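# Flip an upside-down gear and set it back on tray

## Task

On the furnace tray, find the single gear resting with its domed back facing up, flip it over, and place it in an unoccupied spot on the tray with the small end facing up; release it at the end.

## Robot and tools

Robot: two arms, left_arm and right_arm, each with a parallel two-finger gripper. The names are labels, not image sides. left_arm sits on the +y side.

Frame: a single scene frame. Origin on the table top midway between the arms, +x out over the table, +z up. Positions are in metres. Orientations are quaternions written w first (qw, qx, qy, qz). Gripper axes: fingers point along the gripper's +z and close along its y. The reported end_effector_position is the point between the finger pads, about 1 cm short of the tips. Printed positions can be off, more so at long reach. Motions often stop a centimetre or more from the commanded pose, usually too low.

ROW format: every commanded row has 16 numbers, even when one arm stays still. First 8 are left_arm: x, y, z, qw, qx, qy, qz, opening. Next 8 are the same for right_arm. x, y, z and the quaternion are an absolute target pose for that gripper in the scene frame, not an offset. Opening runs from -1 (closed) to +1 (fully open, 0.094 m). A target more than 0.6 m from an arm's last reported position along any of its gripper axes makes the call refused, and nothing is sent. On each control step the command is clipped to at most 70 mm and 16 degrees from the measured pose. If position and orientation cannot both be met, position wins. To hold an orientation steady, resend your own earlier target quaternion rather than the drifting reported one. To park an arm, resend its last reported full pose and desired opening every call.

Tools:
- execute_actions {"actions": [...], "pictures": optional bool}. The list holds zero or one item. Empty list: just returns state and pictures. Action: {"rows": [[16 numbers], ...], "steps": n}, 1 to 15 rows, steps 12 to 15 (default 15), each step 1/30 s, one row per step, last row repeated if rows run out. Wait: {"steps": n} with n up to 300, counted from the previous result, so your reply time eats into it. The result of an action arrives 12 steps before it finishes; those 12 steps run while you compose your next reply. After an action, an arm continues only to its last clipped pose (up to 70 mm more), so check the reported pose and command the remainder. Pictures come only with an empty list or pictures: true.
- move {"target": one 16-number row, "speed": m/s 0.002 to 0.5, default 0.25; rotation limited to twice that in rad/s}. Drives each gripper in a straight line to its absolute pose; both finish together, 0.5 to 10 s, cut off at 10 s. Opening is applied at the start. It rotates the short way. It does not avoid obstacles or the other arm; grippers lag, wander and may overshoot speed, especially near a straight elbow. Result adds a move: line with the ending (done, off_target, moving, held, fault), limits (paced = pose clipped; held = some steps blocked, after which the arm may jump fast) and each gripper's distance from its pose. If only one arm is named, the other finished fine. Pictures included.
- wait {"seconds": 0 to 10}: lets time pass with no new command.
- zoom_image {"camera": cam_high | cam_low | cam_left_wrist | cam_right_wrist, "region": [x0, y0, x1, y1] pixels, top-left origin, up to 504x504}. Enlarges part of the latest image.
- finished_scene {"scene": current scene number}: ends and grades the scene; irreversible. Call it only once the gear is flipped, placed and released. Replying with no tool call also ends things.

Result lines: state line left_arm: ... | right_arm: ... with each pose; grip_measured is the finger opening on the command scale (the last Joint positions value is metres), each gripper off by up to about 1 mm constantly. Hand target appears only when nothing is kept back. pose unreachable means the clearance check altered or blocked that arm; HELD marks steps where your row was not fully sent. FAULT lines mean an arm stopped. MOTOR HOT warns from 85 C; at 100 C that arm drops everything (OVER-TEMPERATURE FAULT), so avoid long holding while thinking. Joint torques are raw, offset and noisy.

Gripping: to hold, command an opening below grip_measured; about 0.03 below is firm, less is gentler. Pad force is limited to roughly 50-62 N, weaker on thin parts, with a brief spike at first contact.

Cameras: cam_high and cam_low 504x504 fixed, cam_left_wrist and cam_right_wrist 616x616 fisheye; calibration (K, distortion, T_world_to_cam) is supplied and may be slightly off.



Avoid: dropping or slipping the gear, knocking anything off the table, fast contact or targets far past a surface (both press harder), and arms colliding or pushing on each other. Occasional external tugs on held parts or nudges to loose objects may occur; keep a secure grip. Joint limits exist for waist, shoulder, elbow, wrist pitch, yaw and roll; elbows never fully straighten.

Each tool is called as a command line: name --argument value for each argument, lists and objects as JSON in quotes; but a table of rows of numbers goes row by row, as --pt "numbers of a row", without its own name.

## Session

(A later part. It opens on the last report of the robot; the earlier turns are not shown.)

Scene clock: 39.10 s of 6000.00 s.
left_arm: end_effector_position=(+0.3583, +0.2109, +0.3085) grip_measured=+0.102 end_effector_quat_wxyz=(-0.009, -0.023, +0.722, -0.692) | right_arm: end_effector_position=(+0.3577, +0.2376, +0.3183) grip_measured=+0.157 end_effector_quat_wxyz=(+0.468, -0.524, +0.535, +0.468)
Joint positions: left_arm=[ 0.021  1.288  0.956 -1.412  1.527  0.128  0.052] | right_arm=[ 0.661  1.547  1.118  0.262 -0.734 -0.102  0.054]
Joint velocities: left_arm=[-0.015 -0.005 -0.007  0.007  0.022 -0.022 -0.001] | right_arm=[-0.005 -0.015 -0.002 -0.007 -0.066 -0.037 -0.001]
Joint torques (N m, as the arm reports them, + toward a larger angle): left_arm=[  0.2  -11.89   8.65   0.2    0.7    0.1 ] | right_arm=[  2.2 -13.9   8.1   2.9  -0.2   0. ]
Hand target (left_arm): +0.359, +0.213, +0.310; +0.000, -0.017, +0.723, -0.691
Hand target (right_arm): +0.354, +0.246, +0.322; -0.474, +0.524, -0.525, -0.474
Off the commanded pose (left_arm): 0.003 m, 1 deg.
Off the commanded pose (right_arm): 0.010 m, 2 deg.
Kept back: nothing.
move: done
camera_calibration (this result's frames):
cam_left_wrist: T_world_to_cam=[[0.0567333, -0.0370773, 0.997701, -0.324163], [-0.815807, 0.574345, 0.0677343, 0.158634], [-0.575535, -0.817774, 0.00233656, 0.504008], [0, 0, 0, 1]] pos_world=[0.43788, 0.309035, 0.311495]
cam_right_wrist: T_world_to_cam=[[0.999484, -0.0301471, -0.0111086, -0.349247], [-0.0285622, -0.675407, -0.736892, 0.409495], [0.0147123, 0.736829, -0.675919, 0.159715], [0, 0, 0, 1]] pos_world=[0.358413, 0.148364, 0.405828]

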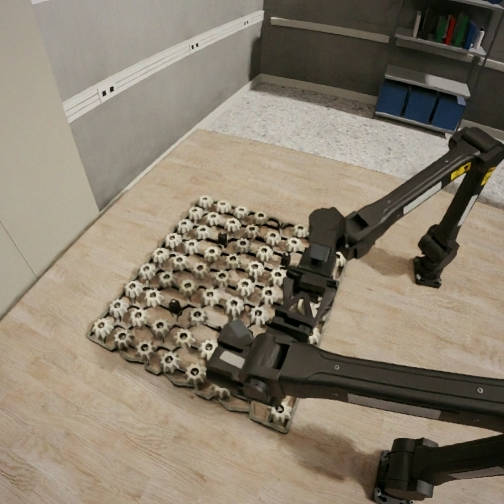

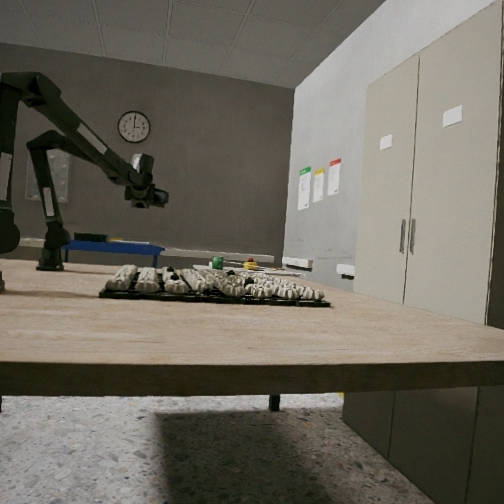

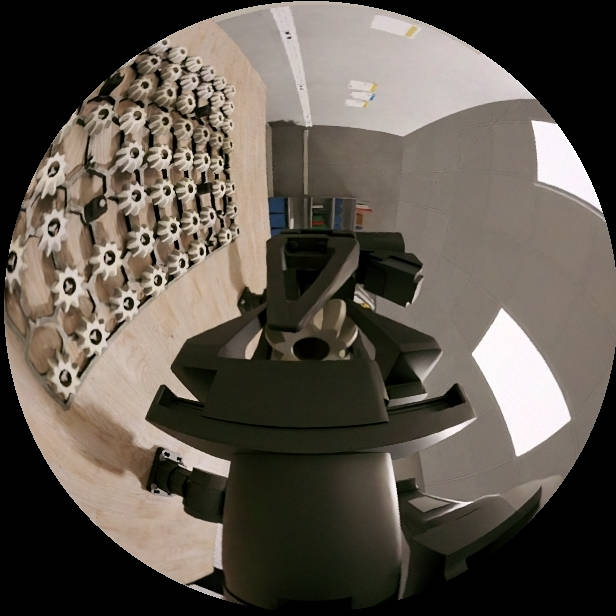

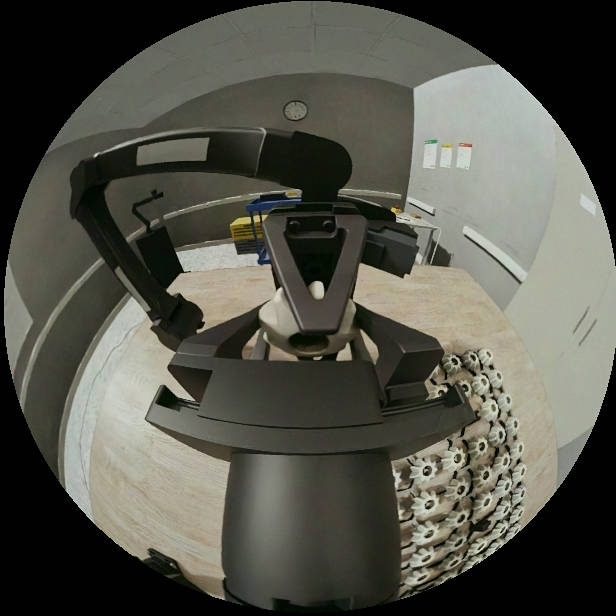

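move --target '[0.359,0.213,0.31,0,-0.017,0.723,-0.691,0.0,0.354,0.246,0.322,0.475,-0.525,0.525,0.475,0.12]'

move --target '[0.359,0.213,0.31,0,-0.017,0.723,-0.691,0.0,0.354,0.246,0.322,0.475,-0.525,0.525,0.475,1]'

move --target '[0.359,0.213,0.31,0,-0.017,0.723,-0.691,0.0,0.354,0.0,0.34,0.475,-0.525,0.525,0.475,1]' --speed 0.15

move --target '[0.4,0.293,0.13,0,0.383,0.924,0,0.0,0.354,0.0,0.34,0.475,-0.525,0.525,0.475,1]'

Scene clock: 40.33 s of 6000.00 s.
left_arm: end_effector_position=(+0.3580, +0.2103, +0.3086) grip_measured=+0.034 end_effector_quat_wxyz=(-0.013, -0.024, +0.721, -0.692) | right_arm: end_effector_position=(+0.3577, +0.2374, +0.3179) grip_measured=+0.157 end_effector_quat_wxyz=(+0.471, -0.527, +0.533, +0.466)
Joint positions: left_arm=[ 0.019  1.288  0.956 -1.412  1.528  0.121  0.049] | right_arm=[ 0.661  1.547  1.117  0.264 -0.733 -0.111  0.054]
Joint velocities: left_arm=[ 0.024 -0.015  0.007 -0.002  0.051 -0.081 -0.001] | right_arm=[ 0.005 -0.005 -0.007 -0.002  0.022  0.007 -0.   ]
Joint torques (N m, as the arm reports them, + toward a larger angle): left_arm=[  0.41 -11.91   8.62   0.28   0.66   0.14] | right_arm=[  1.98 -14.06   8.17   2.78  -0.26   0.08]
Hand target (left_arm): +0.359, +0.213, +0.310; +0.000, -0.017, +0.723, -0.691
Hand target (right_arm): +0.354, +0.246, +0.322; -0.474, +0.524, -0.525, -0.474
Off the commanded pose (left_arm): 0.003 m, 2 deg.
Off the commanded pose (right_arm): 0.010 m, 1 deg.
Kept back: nothing.
move: done
camera_calibration (this result's frames):
cam_left_wrist: T_world_to_cam=[[0.0638838, -0.0362962, 0.997297, -0.326899], [-0.814454, 0.575603, 0.0731202, 0.156344], [-0.576701, -0.816924, 0.00721015, 0.502052], [0, 0, 0, 1]] pos_world=[0.437752, 0.308281, 0.310963]
cam_right_wrist: T_world_to_cam=[[0.999545, -0.030147, -0.00137872, -0.352419], [-0.0213805, -0.675163, -0.737359, 0.406613], [0.0212983, 0.737053, -0.6755, 0.157022], [0, 0, 0, 1]] pos_world=[0.357608, 0.148172, 0.405402]

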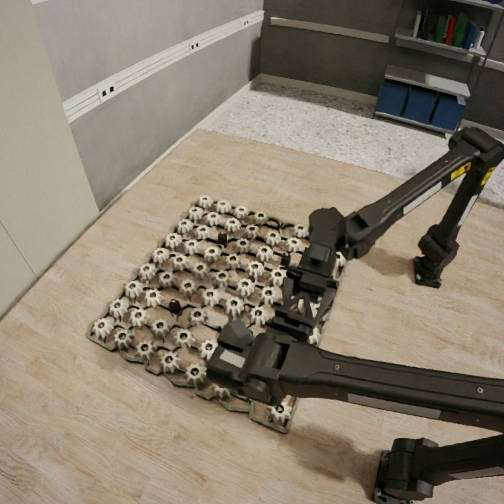

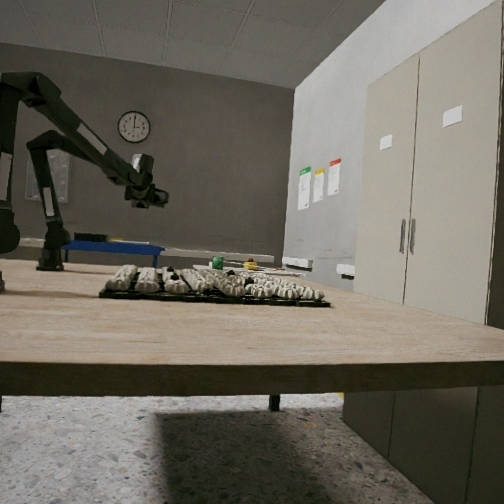

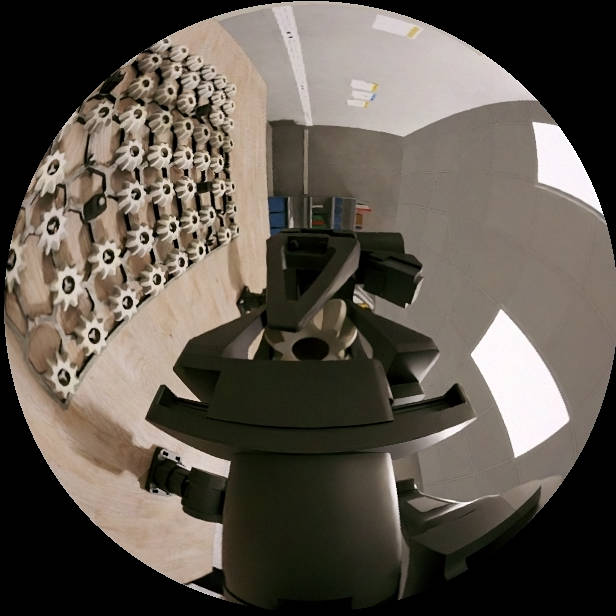

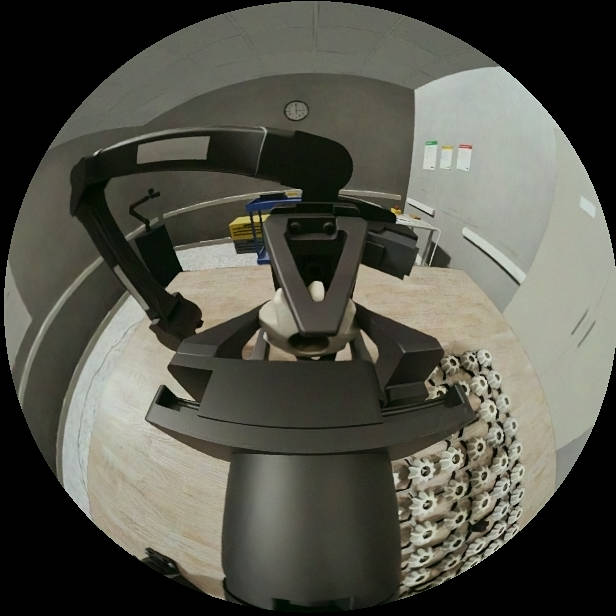

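Scene clock: 41.03 s of 6000.00 s.
left_arm: end_effector_position=(+0.3576, +0.2105, +0.3067) grip_measured=+0.007 end_effector_quat_wxyz=(-0.012, -0.023, +0.725, -0.689) | right_arm: end_effector_position=(+0.3579, +0.2376, +0.3202) grip_measured=+1.000 end_effector_quat_wxyz=(+0.473, -0.524, +0.532, +0.469)
Joint positions: left_arm=[ 0.019  1.288  0.955 -1.412  1.518  0.126  0.047] | right_arm=[ 0.661  1.547  1.116  0.277 -0.733 -0.1    0.094]
Joint velocities: left_arm=[-0.005  0.015  0.022 -0.012 -0.022 -0.022  0.   ] | right_arm=[-0.005 -0.015  0.002  0.012 -0.022 -0.007  0.   ]
Joint torques (N m, as the arm reports them, + toward a larger angle): left_arm=[  0.5  -11.88   8.71   0.21   1.05   0.09] | right_arm=[  1.82 -14.01   8.18   2.19  -0.22  -0.07]
Hand target (left_arm): +0.359, +0.213, +0.310; +0.000, -0.017, +0.723, -0.691
Hand target (right_arm): +0.354, +0.246, +0.322; -0.474, +0.524, -0.524, -0.474
Off the commanded pose (left_arm): 0.004 m, 2 deg.
Off the commanded pose (right_arm): 0.009 m, 1 deg.
Kept back: nothing.
move: done
camera_calibration (this result's frames):
cam_left_wrist: T_world_to_cam=[[0.0598619, -0.0458109, 0.997155, -0.321511], [-0.813887, 0.57612, 0.0753277, 0.155073], [-0.577932, -0.81608, -0.00279723, 0.505338], [0, 0, 0, 1]] pos_world=[0.437509, 0.308328, 0.310328]
cam_right_wrist: T_world_to_cam=[[0.999514, -0.0309663, -0.00359564, -0.351655], [-0.0233829, -0.668419, -0.743417, 0.409536], [0.0206175, 0.74314, -0.668818, 0.155052], [0, 0, 0, 1]] pos_world=[0.357864, 0.147627, 0.406893]

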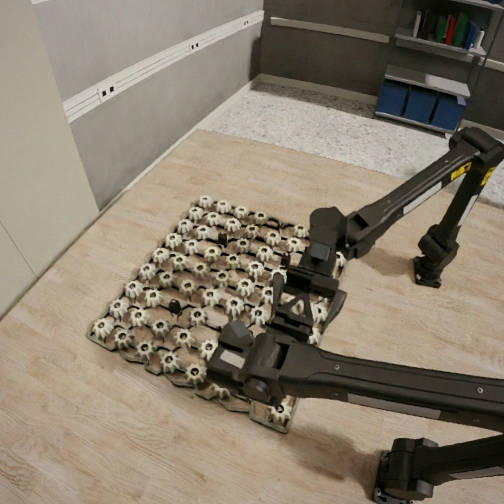

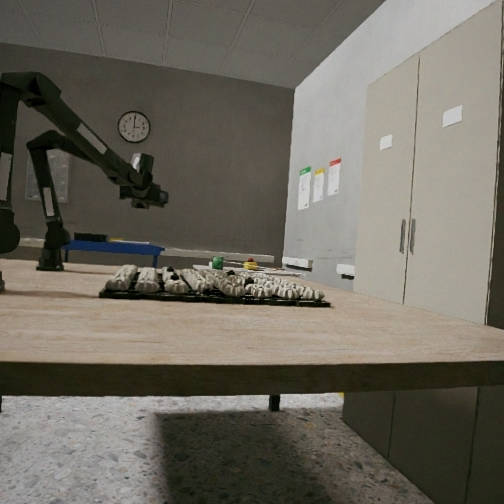

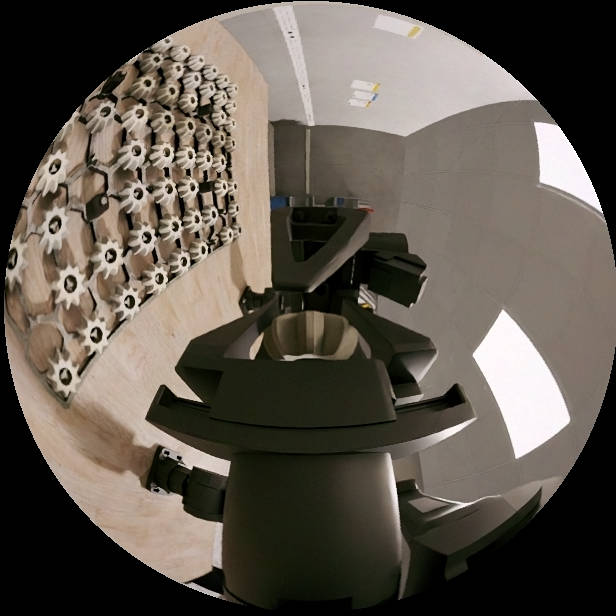

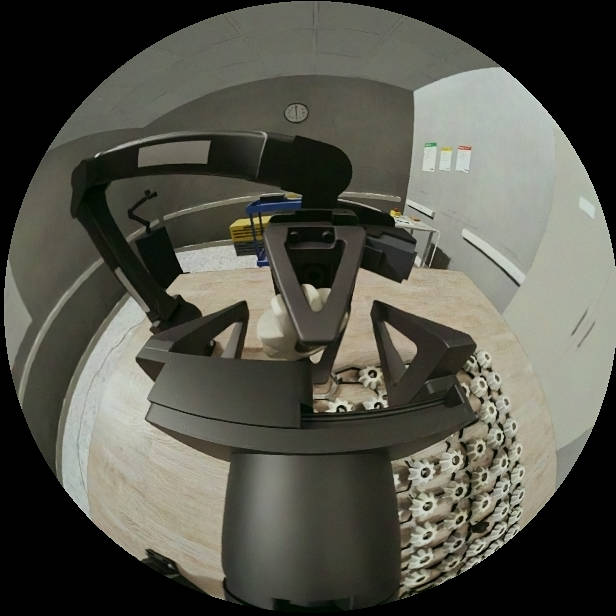

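Scene clock: 43.00 s of 6000.00 s.
left_arm: end_effector_position=(+0.3575, +0.2105, +0.3058) grip_measured=+0.007 end_effector_quat_wxyz=(-0.011, -0.022, +0.727, -0.687) | right_arm: end_effector_position=(+0.3543, +0.0048, +0.3363) grip_measured=+1.000 end_effector_quat_wxyz=(+0.470, -0.524, +0.526, +0.477)
Joint positions: left_arm=[ 0.019  1.288  0.955 -1.412  1.513  0.128  0.047] | right_arm=[ 0.214  1.17   0.82   0.069 -1.19  -0.253  0.094]
Joint velocities: left_arm=[-0.015 -0.005  0.012 -0.017  0.007 -0.051  0.001] | right_arm=[-0.005 -0.005 -0.007 -0.017 -0.066 -0.066  0.   ]
Joint torques (N m, as the arm reports them, + toward a larger angle): left_arm=[  0.49 -11.79   8.76   0.14   1.3    0.11] | right_arm=[ 0.19 -9.74  7.3   0.82 -0.5  -0.2 ]
Hand target (left_arm): +0.359, +0.213, +0.310; +0.000, -0.017, +0.723, -0.691
Hand target (right_arm): +0.352, +0.000, +0.338; -0.474, +0.526, -0.525, -0.473
Off the commanded pose (left_arm): 0.005 m, 2 deg.
Off the commanded pose (right_arm): 0.006 m, 1 deg.
Kept back: nothing.
move: done
camera_calibration (this result's frames):
cam_left_wrist: T_world_to_cam=[[0.0576612, -0.0515261, 0.997006, -0.318498], [-0.813408, 0.576595, 0.0768419, 0.154243], [-0.578828, -0.815404, -0.00866455, 0.50725], [0, 0, 0, 1]] pos_world=[0.437438, 0.308266, 0.310087]
cam_right_wrist: T_world_to_cam=[[0.999849, -0.0146388, -0.00941641, -0.353445], [-0.0167411, -0.660712, -0.750453, 0.265703], [0.0047642, 0.750497, -0.660857, 0.341825], [0, 0, 0, 1]] pos_world=[0.356211, -0.0861591, 0.421967]

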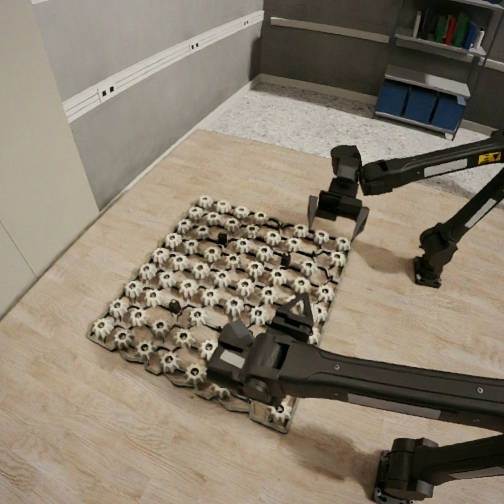

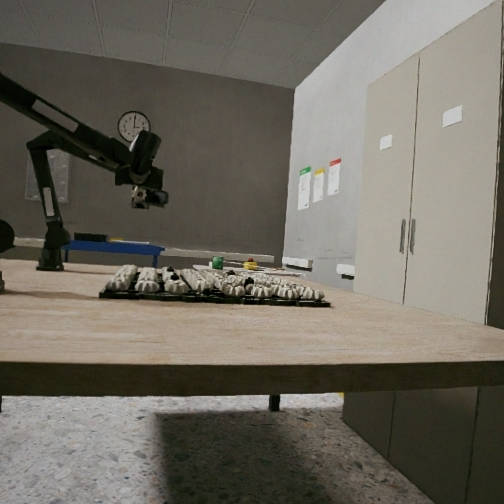

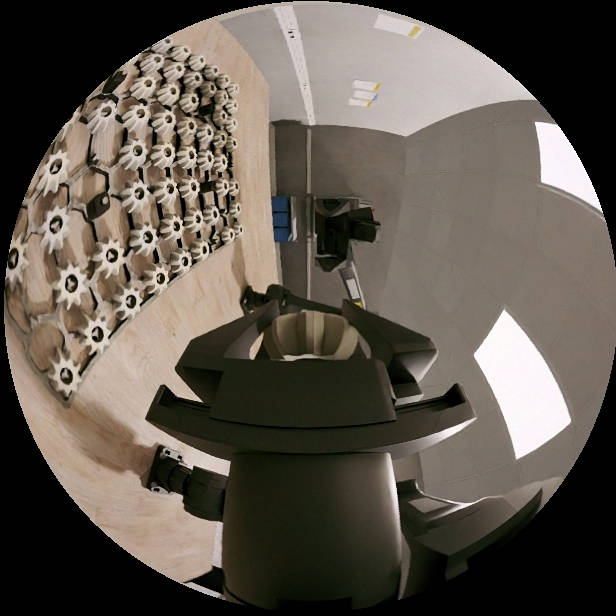

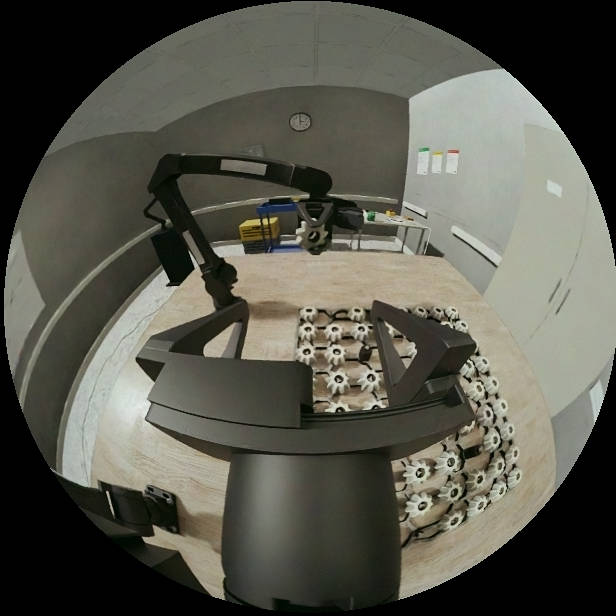

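Scene clock: 46.77 s of 6000.00 s.
left_arm: end_effector_position=(+0.3866, +0.2968, +0.1327) grip_measured=+0.007 end_effector_quat_wxyz=(-0.005, +0.375, +0.927, +0.002) | right_arm: end_effector_position=(+0.3538, +0.0048, +0.3364) grip_measured=+1.000 end_effector_quat_wxyz=(+0.470, -0.525, +0.525, +0.478)
Joint positions: left_arm=[-0.219  1.374  1.009 -1.213 -0.006  0.555  0.047] | right_arm=[ 0.214  1.17   0.82   0.068 -1.193 -0.253  0.094]
Joint velocities: left_arm=[-0.015  0.005  0.017 -0.002  0.007  0.051  0.001] | right_arm=[-0.015 -0.015 -0.002 -0.002  0.007 -0.037  0.   ]
Joint torques (N m, as the arm reports them, + toward a larger angle): left_arm=[ -0.59 -11.81   8.49   0.95  -0.17   0.04] | right_arm=[ 0.19 -9.16  7.62  1.11 -0.51 -0.19]
Hand target (left_arm): +0.390, +0.295, +0.128; -0.002, +0.383, +0.924, +0.005
Hand target (right_arm): +0.354, +0.000, +0.340; -0.474, +0.524, -0.525, -0.474
Off the commanded pose (left_arm): 0.014 m, 1 deg.
Off the commanded pose (right_arm): 0.006 m, 1 deg.
Kept back: nothing.
move: off_target (left_arm)
camera_calibration (this result's frames):
cam_left_wrist: T_world_to_cam=[[-0.68729, -0.726374, 0.0036529, 0.476939], [-0.580019, 0.551824, 0.599223, -0.0107519], [-0.437276, 0.409721, -0.800574, 0.279705], [0, 0, 0, 1]] pos_world=[0.443868, 0.237768, 0.228625]
cam_right_wrist: T_world_to_cam=[[0.999881, -0.0117011, -0.0100885, -0.352723], [-0.0153029, -0.66027, -0.750872, 0.265392], [0.00212491, 0.750937, -0.660371, 0.342647], [0, 0, 0, 1]] pos_world=[0.356014, -0.0862034, 0.421991]

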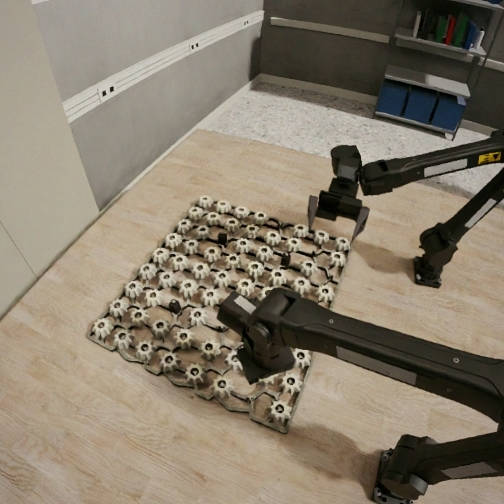

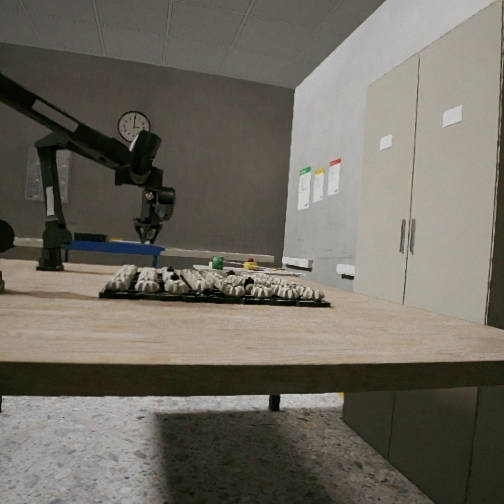

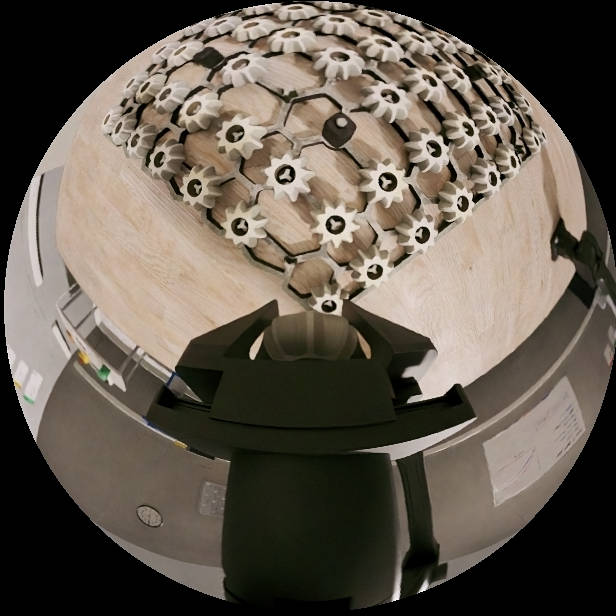

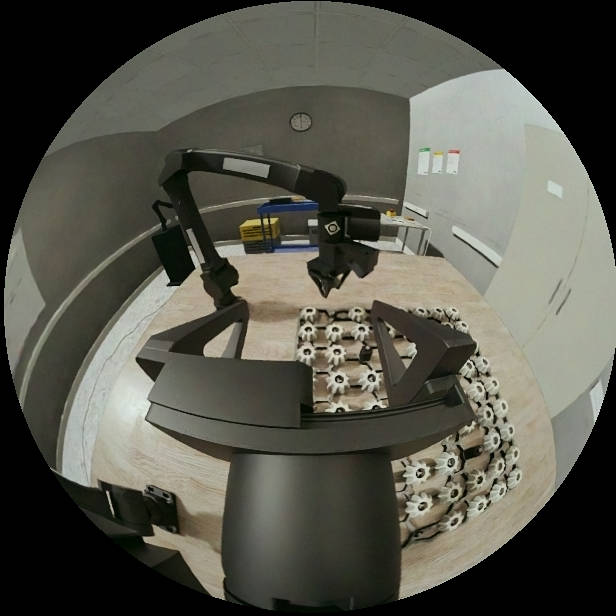

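move --target '[0.4,0.43,0.012,0,0.383,0.924,0,0.0,0.354,0.0,0.34,0.475,-0.525,0.525,0.475,1]' --speed 0.12

move --target '[0.4,0.43,0.012,0,0.383,0.924,0,0.6,0.354,0.0,0.34,0.475,-0.525,0.525,0.475,1]'

Scene clock: 49.13 s of 6000.00 s.
left_arm: end_effector_position=(+0.3921, +0.4263, +0.0170) grip_measured=+0.007 end_effector_quat_wxyz=(-0.001, +0.376, +0.927, -0.008) | right_arm: end_effector_position=(+0.3538, +0.0048, +0.3364) grip_measured=+1.000 end_effector_quat_wxyz=(+0.470, -0.525, +0.525, +0.478)
Joint positions: left_arm=[ 0.143  1.549  0.843 -0.874  0.013  0.918  0.047] | right_arm=[ 0.214  1.17   0.82   0.068 -1.193 -0.253  0.094]
Joint velocities: left_arm=[-0.005  0.015 -0.017  0.002 -0.022 -0.007  0.   ] | right_arm=[-0.015 -0.005  0.002 -0.027 -0.022  0.037  0.   ]
Joint torques (N m, as the arm reports them, + toward a larger angle): left_arm=[ -0.3  -13.33   6.94   0.87   0.27   0.02] | right_arm=[-0.15 -9.1   7.53  1.09 -0.54 -0.19]
Hand target (left_arm): +0.394, +0.426, +0.013; +0.004, +0.383, +0.924, -0.008
Hand target (right_arm): +0.354, +0.000, +0.340; -0.474, +0.524, -0.524, -0.474
Off the commanded pose (left_arm): 0.010 m, 1 deg.
Off the commanded pose (right_arm): 0.006 m, 1 deg.
Kept back: nothing.
move: done
camera_calibration (this result's frames):
cam_left_wrist: T_world_to_cam=[[-0.688548, -0.724914, 0.0200513, 0.574743], [-0.578637, 0.565856, 0.587356, -0.0159965], [-0.437128, 0.39282, -0.809081, 0.143735], [0, 0, 0, 1]] pos_world=[0.449312, 0.369229, 0.114165]
cam_right_wrist: T_world_to_cam=[[0.999881, -0.0117011, -0.0100885, -0.352723], [-0.0153029, -0.66027, -0.750872, 0.265392], [0.00212491, 0.750937, -0.660371, 0.342647], [0, 0, 0, 1]] pos_world=[0.356014, -0.0862034, 0.421991]

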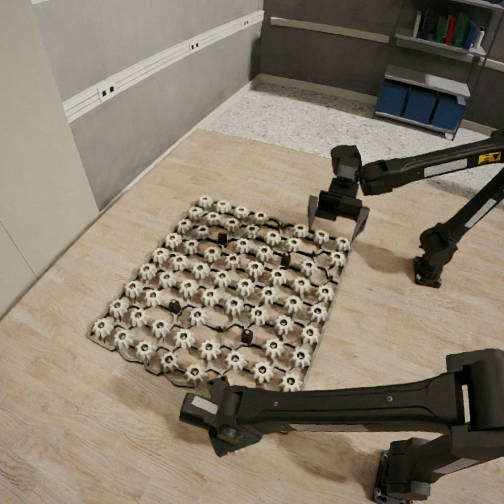

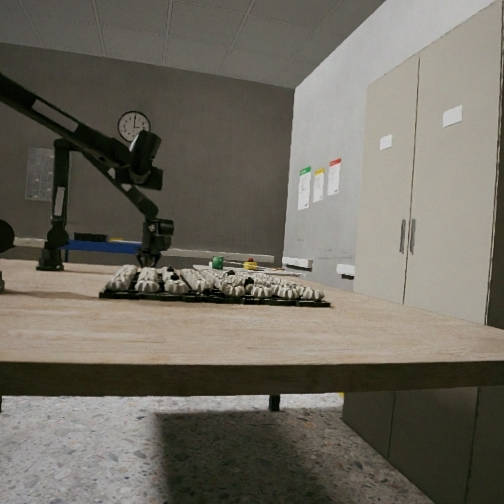

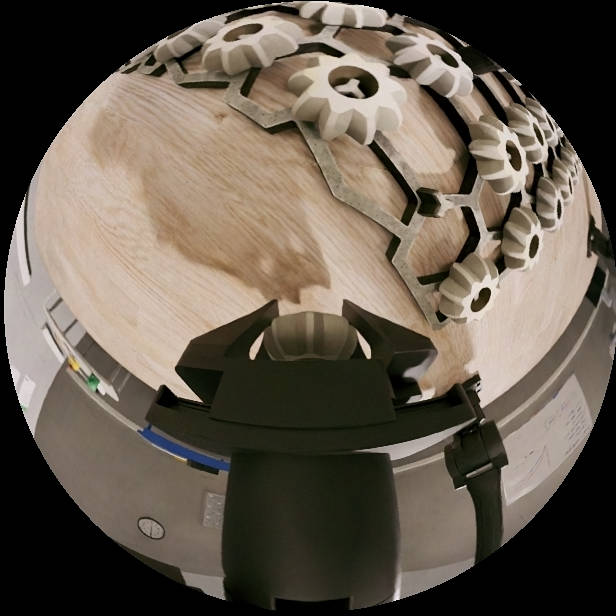

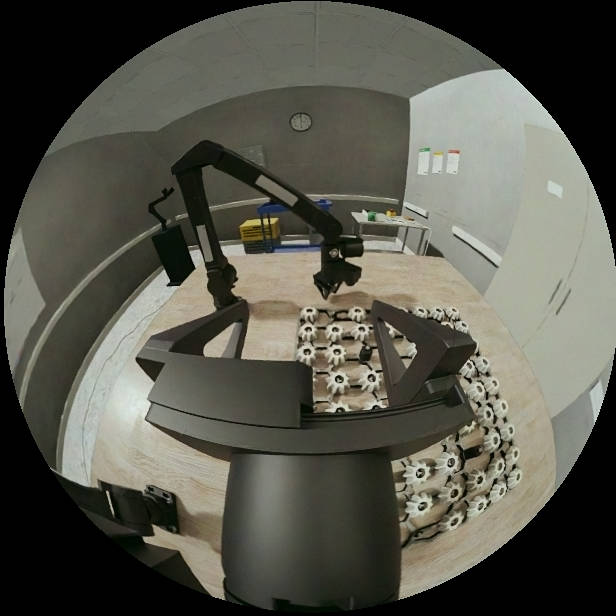

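Scene clock: 49.83 s of 6000.00 s.
left_arm: end_effector_position=(+0.3919, +0.4276, +0.0170) grip_measured=+0.599 end_effector_quat_wxyz=(-0.003, +0.378, +0.926, -0.004) | right_arm: end_effector_position=(+0.3538, +0.0048, +0.3364) grip_measured=+1.000 end_effector_quat_wxyz=(+0.470, -0.525, +0.525, +0.478)
Joint positions: left_arm=[ 0.143  1.549  0.843 -0.874  0.005  0.922  0.075] | right_arm=[ 0.214  1.17   0.82   0.068 -1.193 -0.253  0.094]
Joint velocities: left_arm=[-0.005 -0.005  0.007 -0.012 -0.037  0.095 -0.001] | right_arm=[ 0.005  0.005  0.002 -0.002 -0.037 -0.066  0.   ]
Joint torques (N m, as the arm reports them, + toward a larger angle): left_arm=[ -0.07 -12.22   7.94   0.9   -0.11   0.04] | right_arm=[-0.21 -9.3   7.58  1.02 -0.51 -0.18]
Hand target (left_arm): +0.400, +0.430, +0.012; -0.000, +0.383, +0.924, -0.000
Hand target (right_arm): +0.354, +0.000, +0.340; -0.474, +0.524, -0.524, -0.474
Off the commanded pose (left_arm): 0.010 m, 1 deg.
Off the commanded pose (right_arm): 0.006 m, 1 deg.
Kept back: nothing.
move: done
camera_calibration (this result's frames):
cam_left_wrist: T_world_to_cam=[[-0.691343, -0.722369, 0.0151204, 0.575682], [-0.575772, 0.563444, 0.592467, -0.017055], [-0.436499, 0.400892, -0.805453, 0.139342], [0, 0, 0, 1]] pos_world=[0.448997, 0.369603, 0.113633]
cam_right_wrist: T_world_to_cam=[[0.999881, -0.0117011, -0.0100885, -0.352723], [-0.0153029, -0.66027, -0.750872, 0.265392], [0.00212491, 0.750937, -0.660371, 0.342647], [0, 0, 0, 1]] pos_world=[0.356014, -0.0862034, 0.421991]

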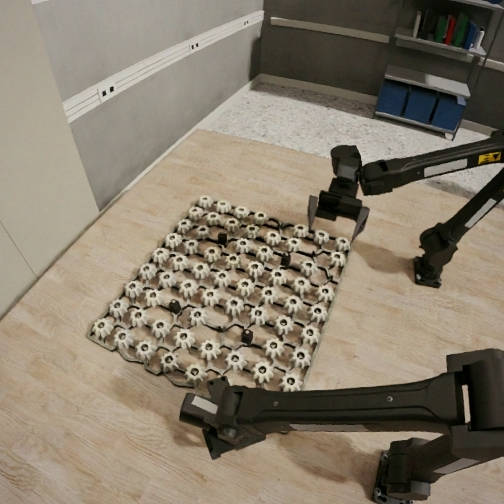

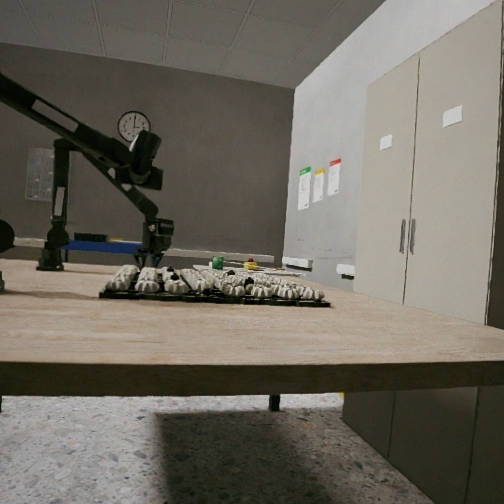

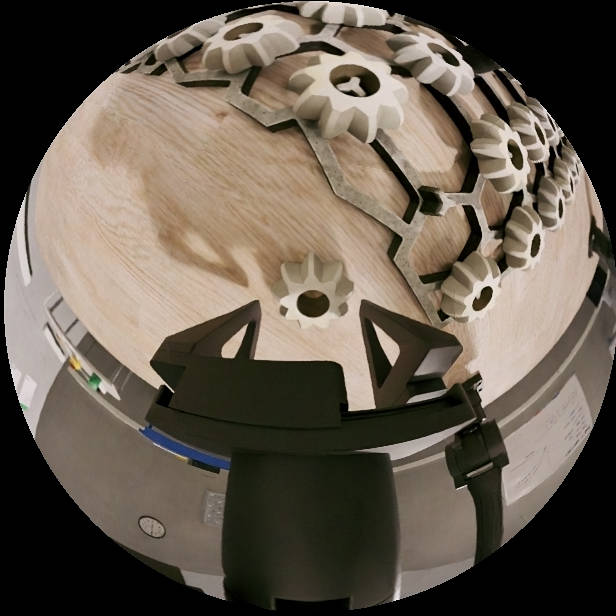

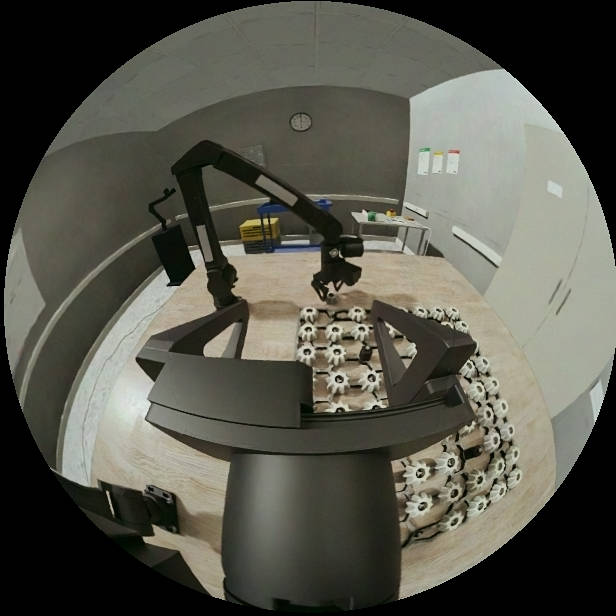

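move --target '[0.404,0.424,-0.004,0,0.383,0.924,0,0.6,0.354,0.0,0.34,0.475,-0.525,0.525,0.475,1]' --speed 0.04

Scene clock: 51.00 s of 6000.00 s.
left_arm: end_effector_position=(+0.3991, +0.4259, +0.0031) grip_measured=+0.599 end_effector_quat_wxyz=(+0.000, +0.382, +0.924, -0.002) | right_arm: end_effector_position=(+0.3538, +0.0048, +0.3364) grip_measured=+1.000 end_effector_quat_wxyz=(+0.470, -0.525, +0.525, +0.478)
Joint positions: left_arm=[ 0.135  1.588  0.843 -0.827  0.004  0.922  0.075] | right_arm=[ 0.214  1.17   0.82   0.068 -1.193 -0.253  0.094]
Joint velocities: left_arm=[-0.024 -0.015 -0.012 -0.012 -0.007  0.007 -0.   ] | right_arm=[-0.005 -0.005  0.022 -0.002 -0.095 -0.051  0.   ]
Joint torques (N m, as the arm reports them, + toward a larger angle): left_arm=[ -0.98 -12.61   7.29   0.91  -0.12  -0.12] | right_arm=[ 0.02 -9.48  7.52  1.12 -0.51 -0.16]
Hand target (left_arm): +0.403, +0.424, -0.004; -0.000, +0.383, +0.924, +0.000
Hand target (right_arm): +0.354, +0.000, +0.340; -0.474, +0.524, -0.524, -0.474
Off the commanded pose (left_arm): 0.009 m, 0 deg.
Off the commanded pose (right_arm): 0.006 m, 1 deg.
Kept back: nothing.
move: done
camera_calibration (this result's frames):
cam_left_wrist: T_world_to_cam=[[-0.697476, -0.71656, 0.00832523, 0.579634], [-0.575648, 0.56716, 0.589032, -0.00533947], [-0.426798, 0.406043, -0.808067, 0.125932], [0, 0, 0, 1]] pos_world=[0.454954, 0.367237, 0.100081]
cam_right_wrist: T_world_to_cam=[[0.999881, -0.0117011, -0.0100885, -0.352723], [-0.0153029, -0.66027, -0.750872, 0.265392], [0.00212491, 0.750937, -0.660371, 0.342647], [0, 0, 0, 1]] pos_world=[0.356014, -0.0862034, 0.421991]

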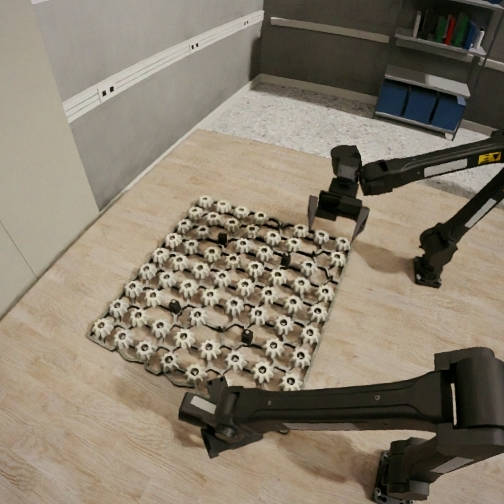

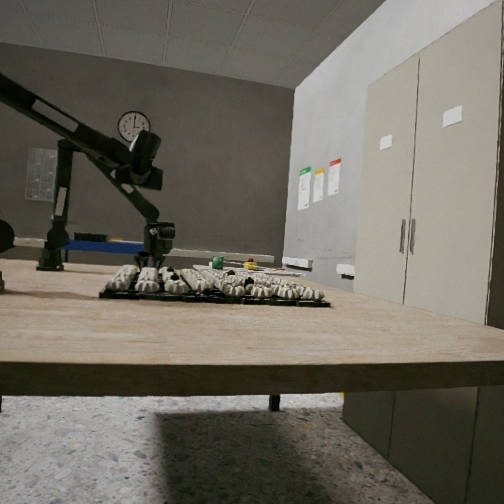

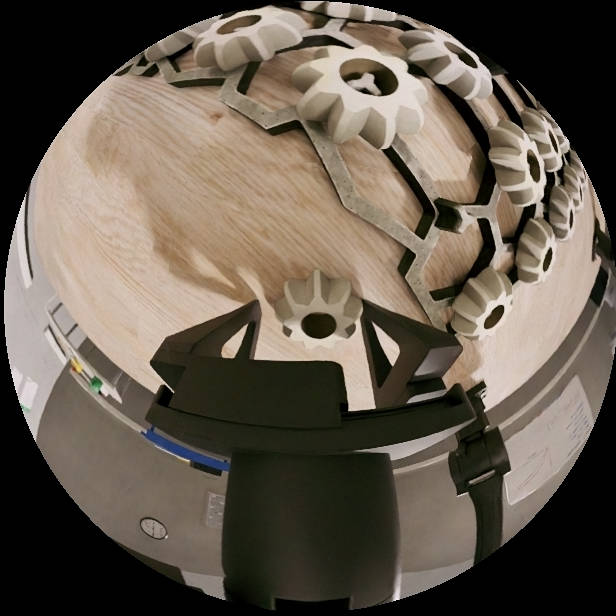

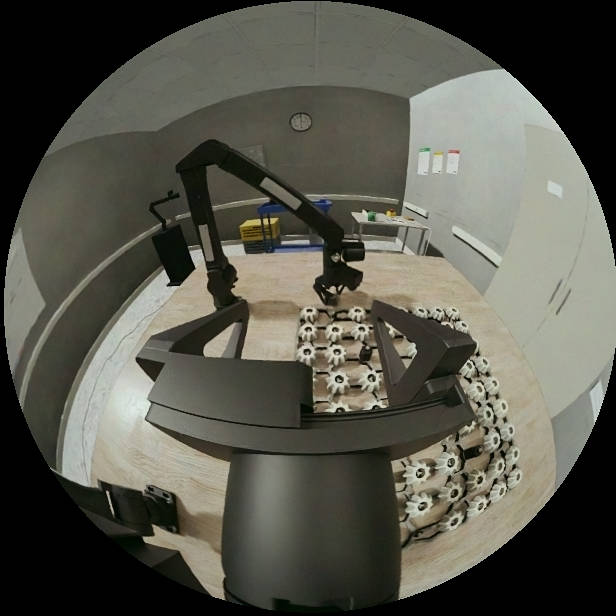

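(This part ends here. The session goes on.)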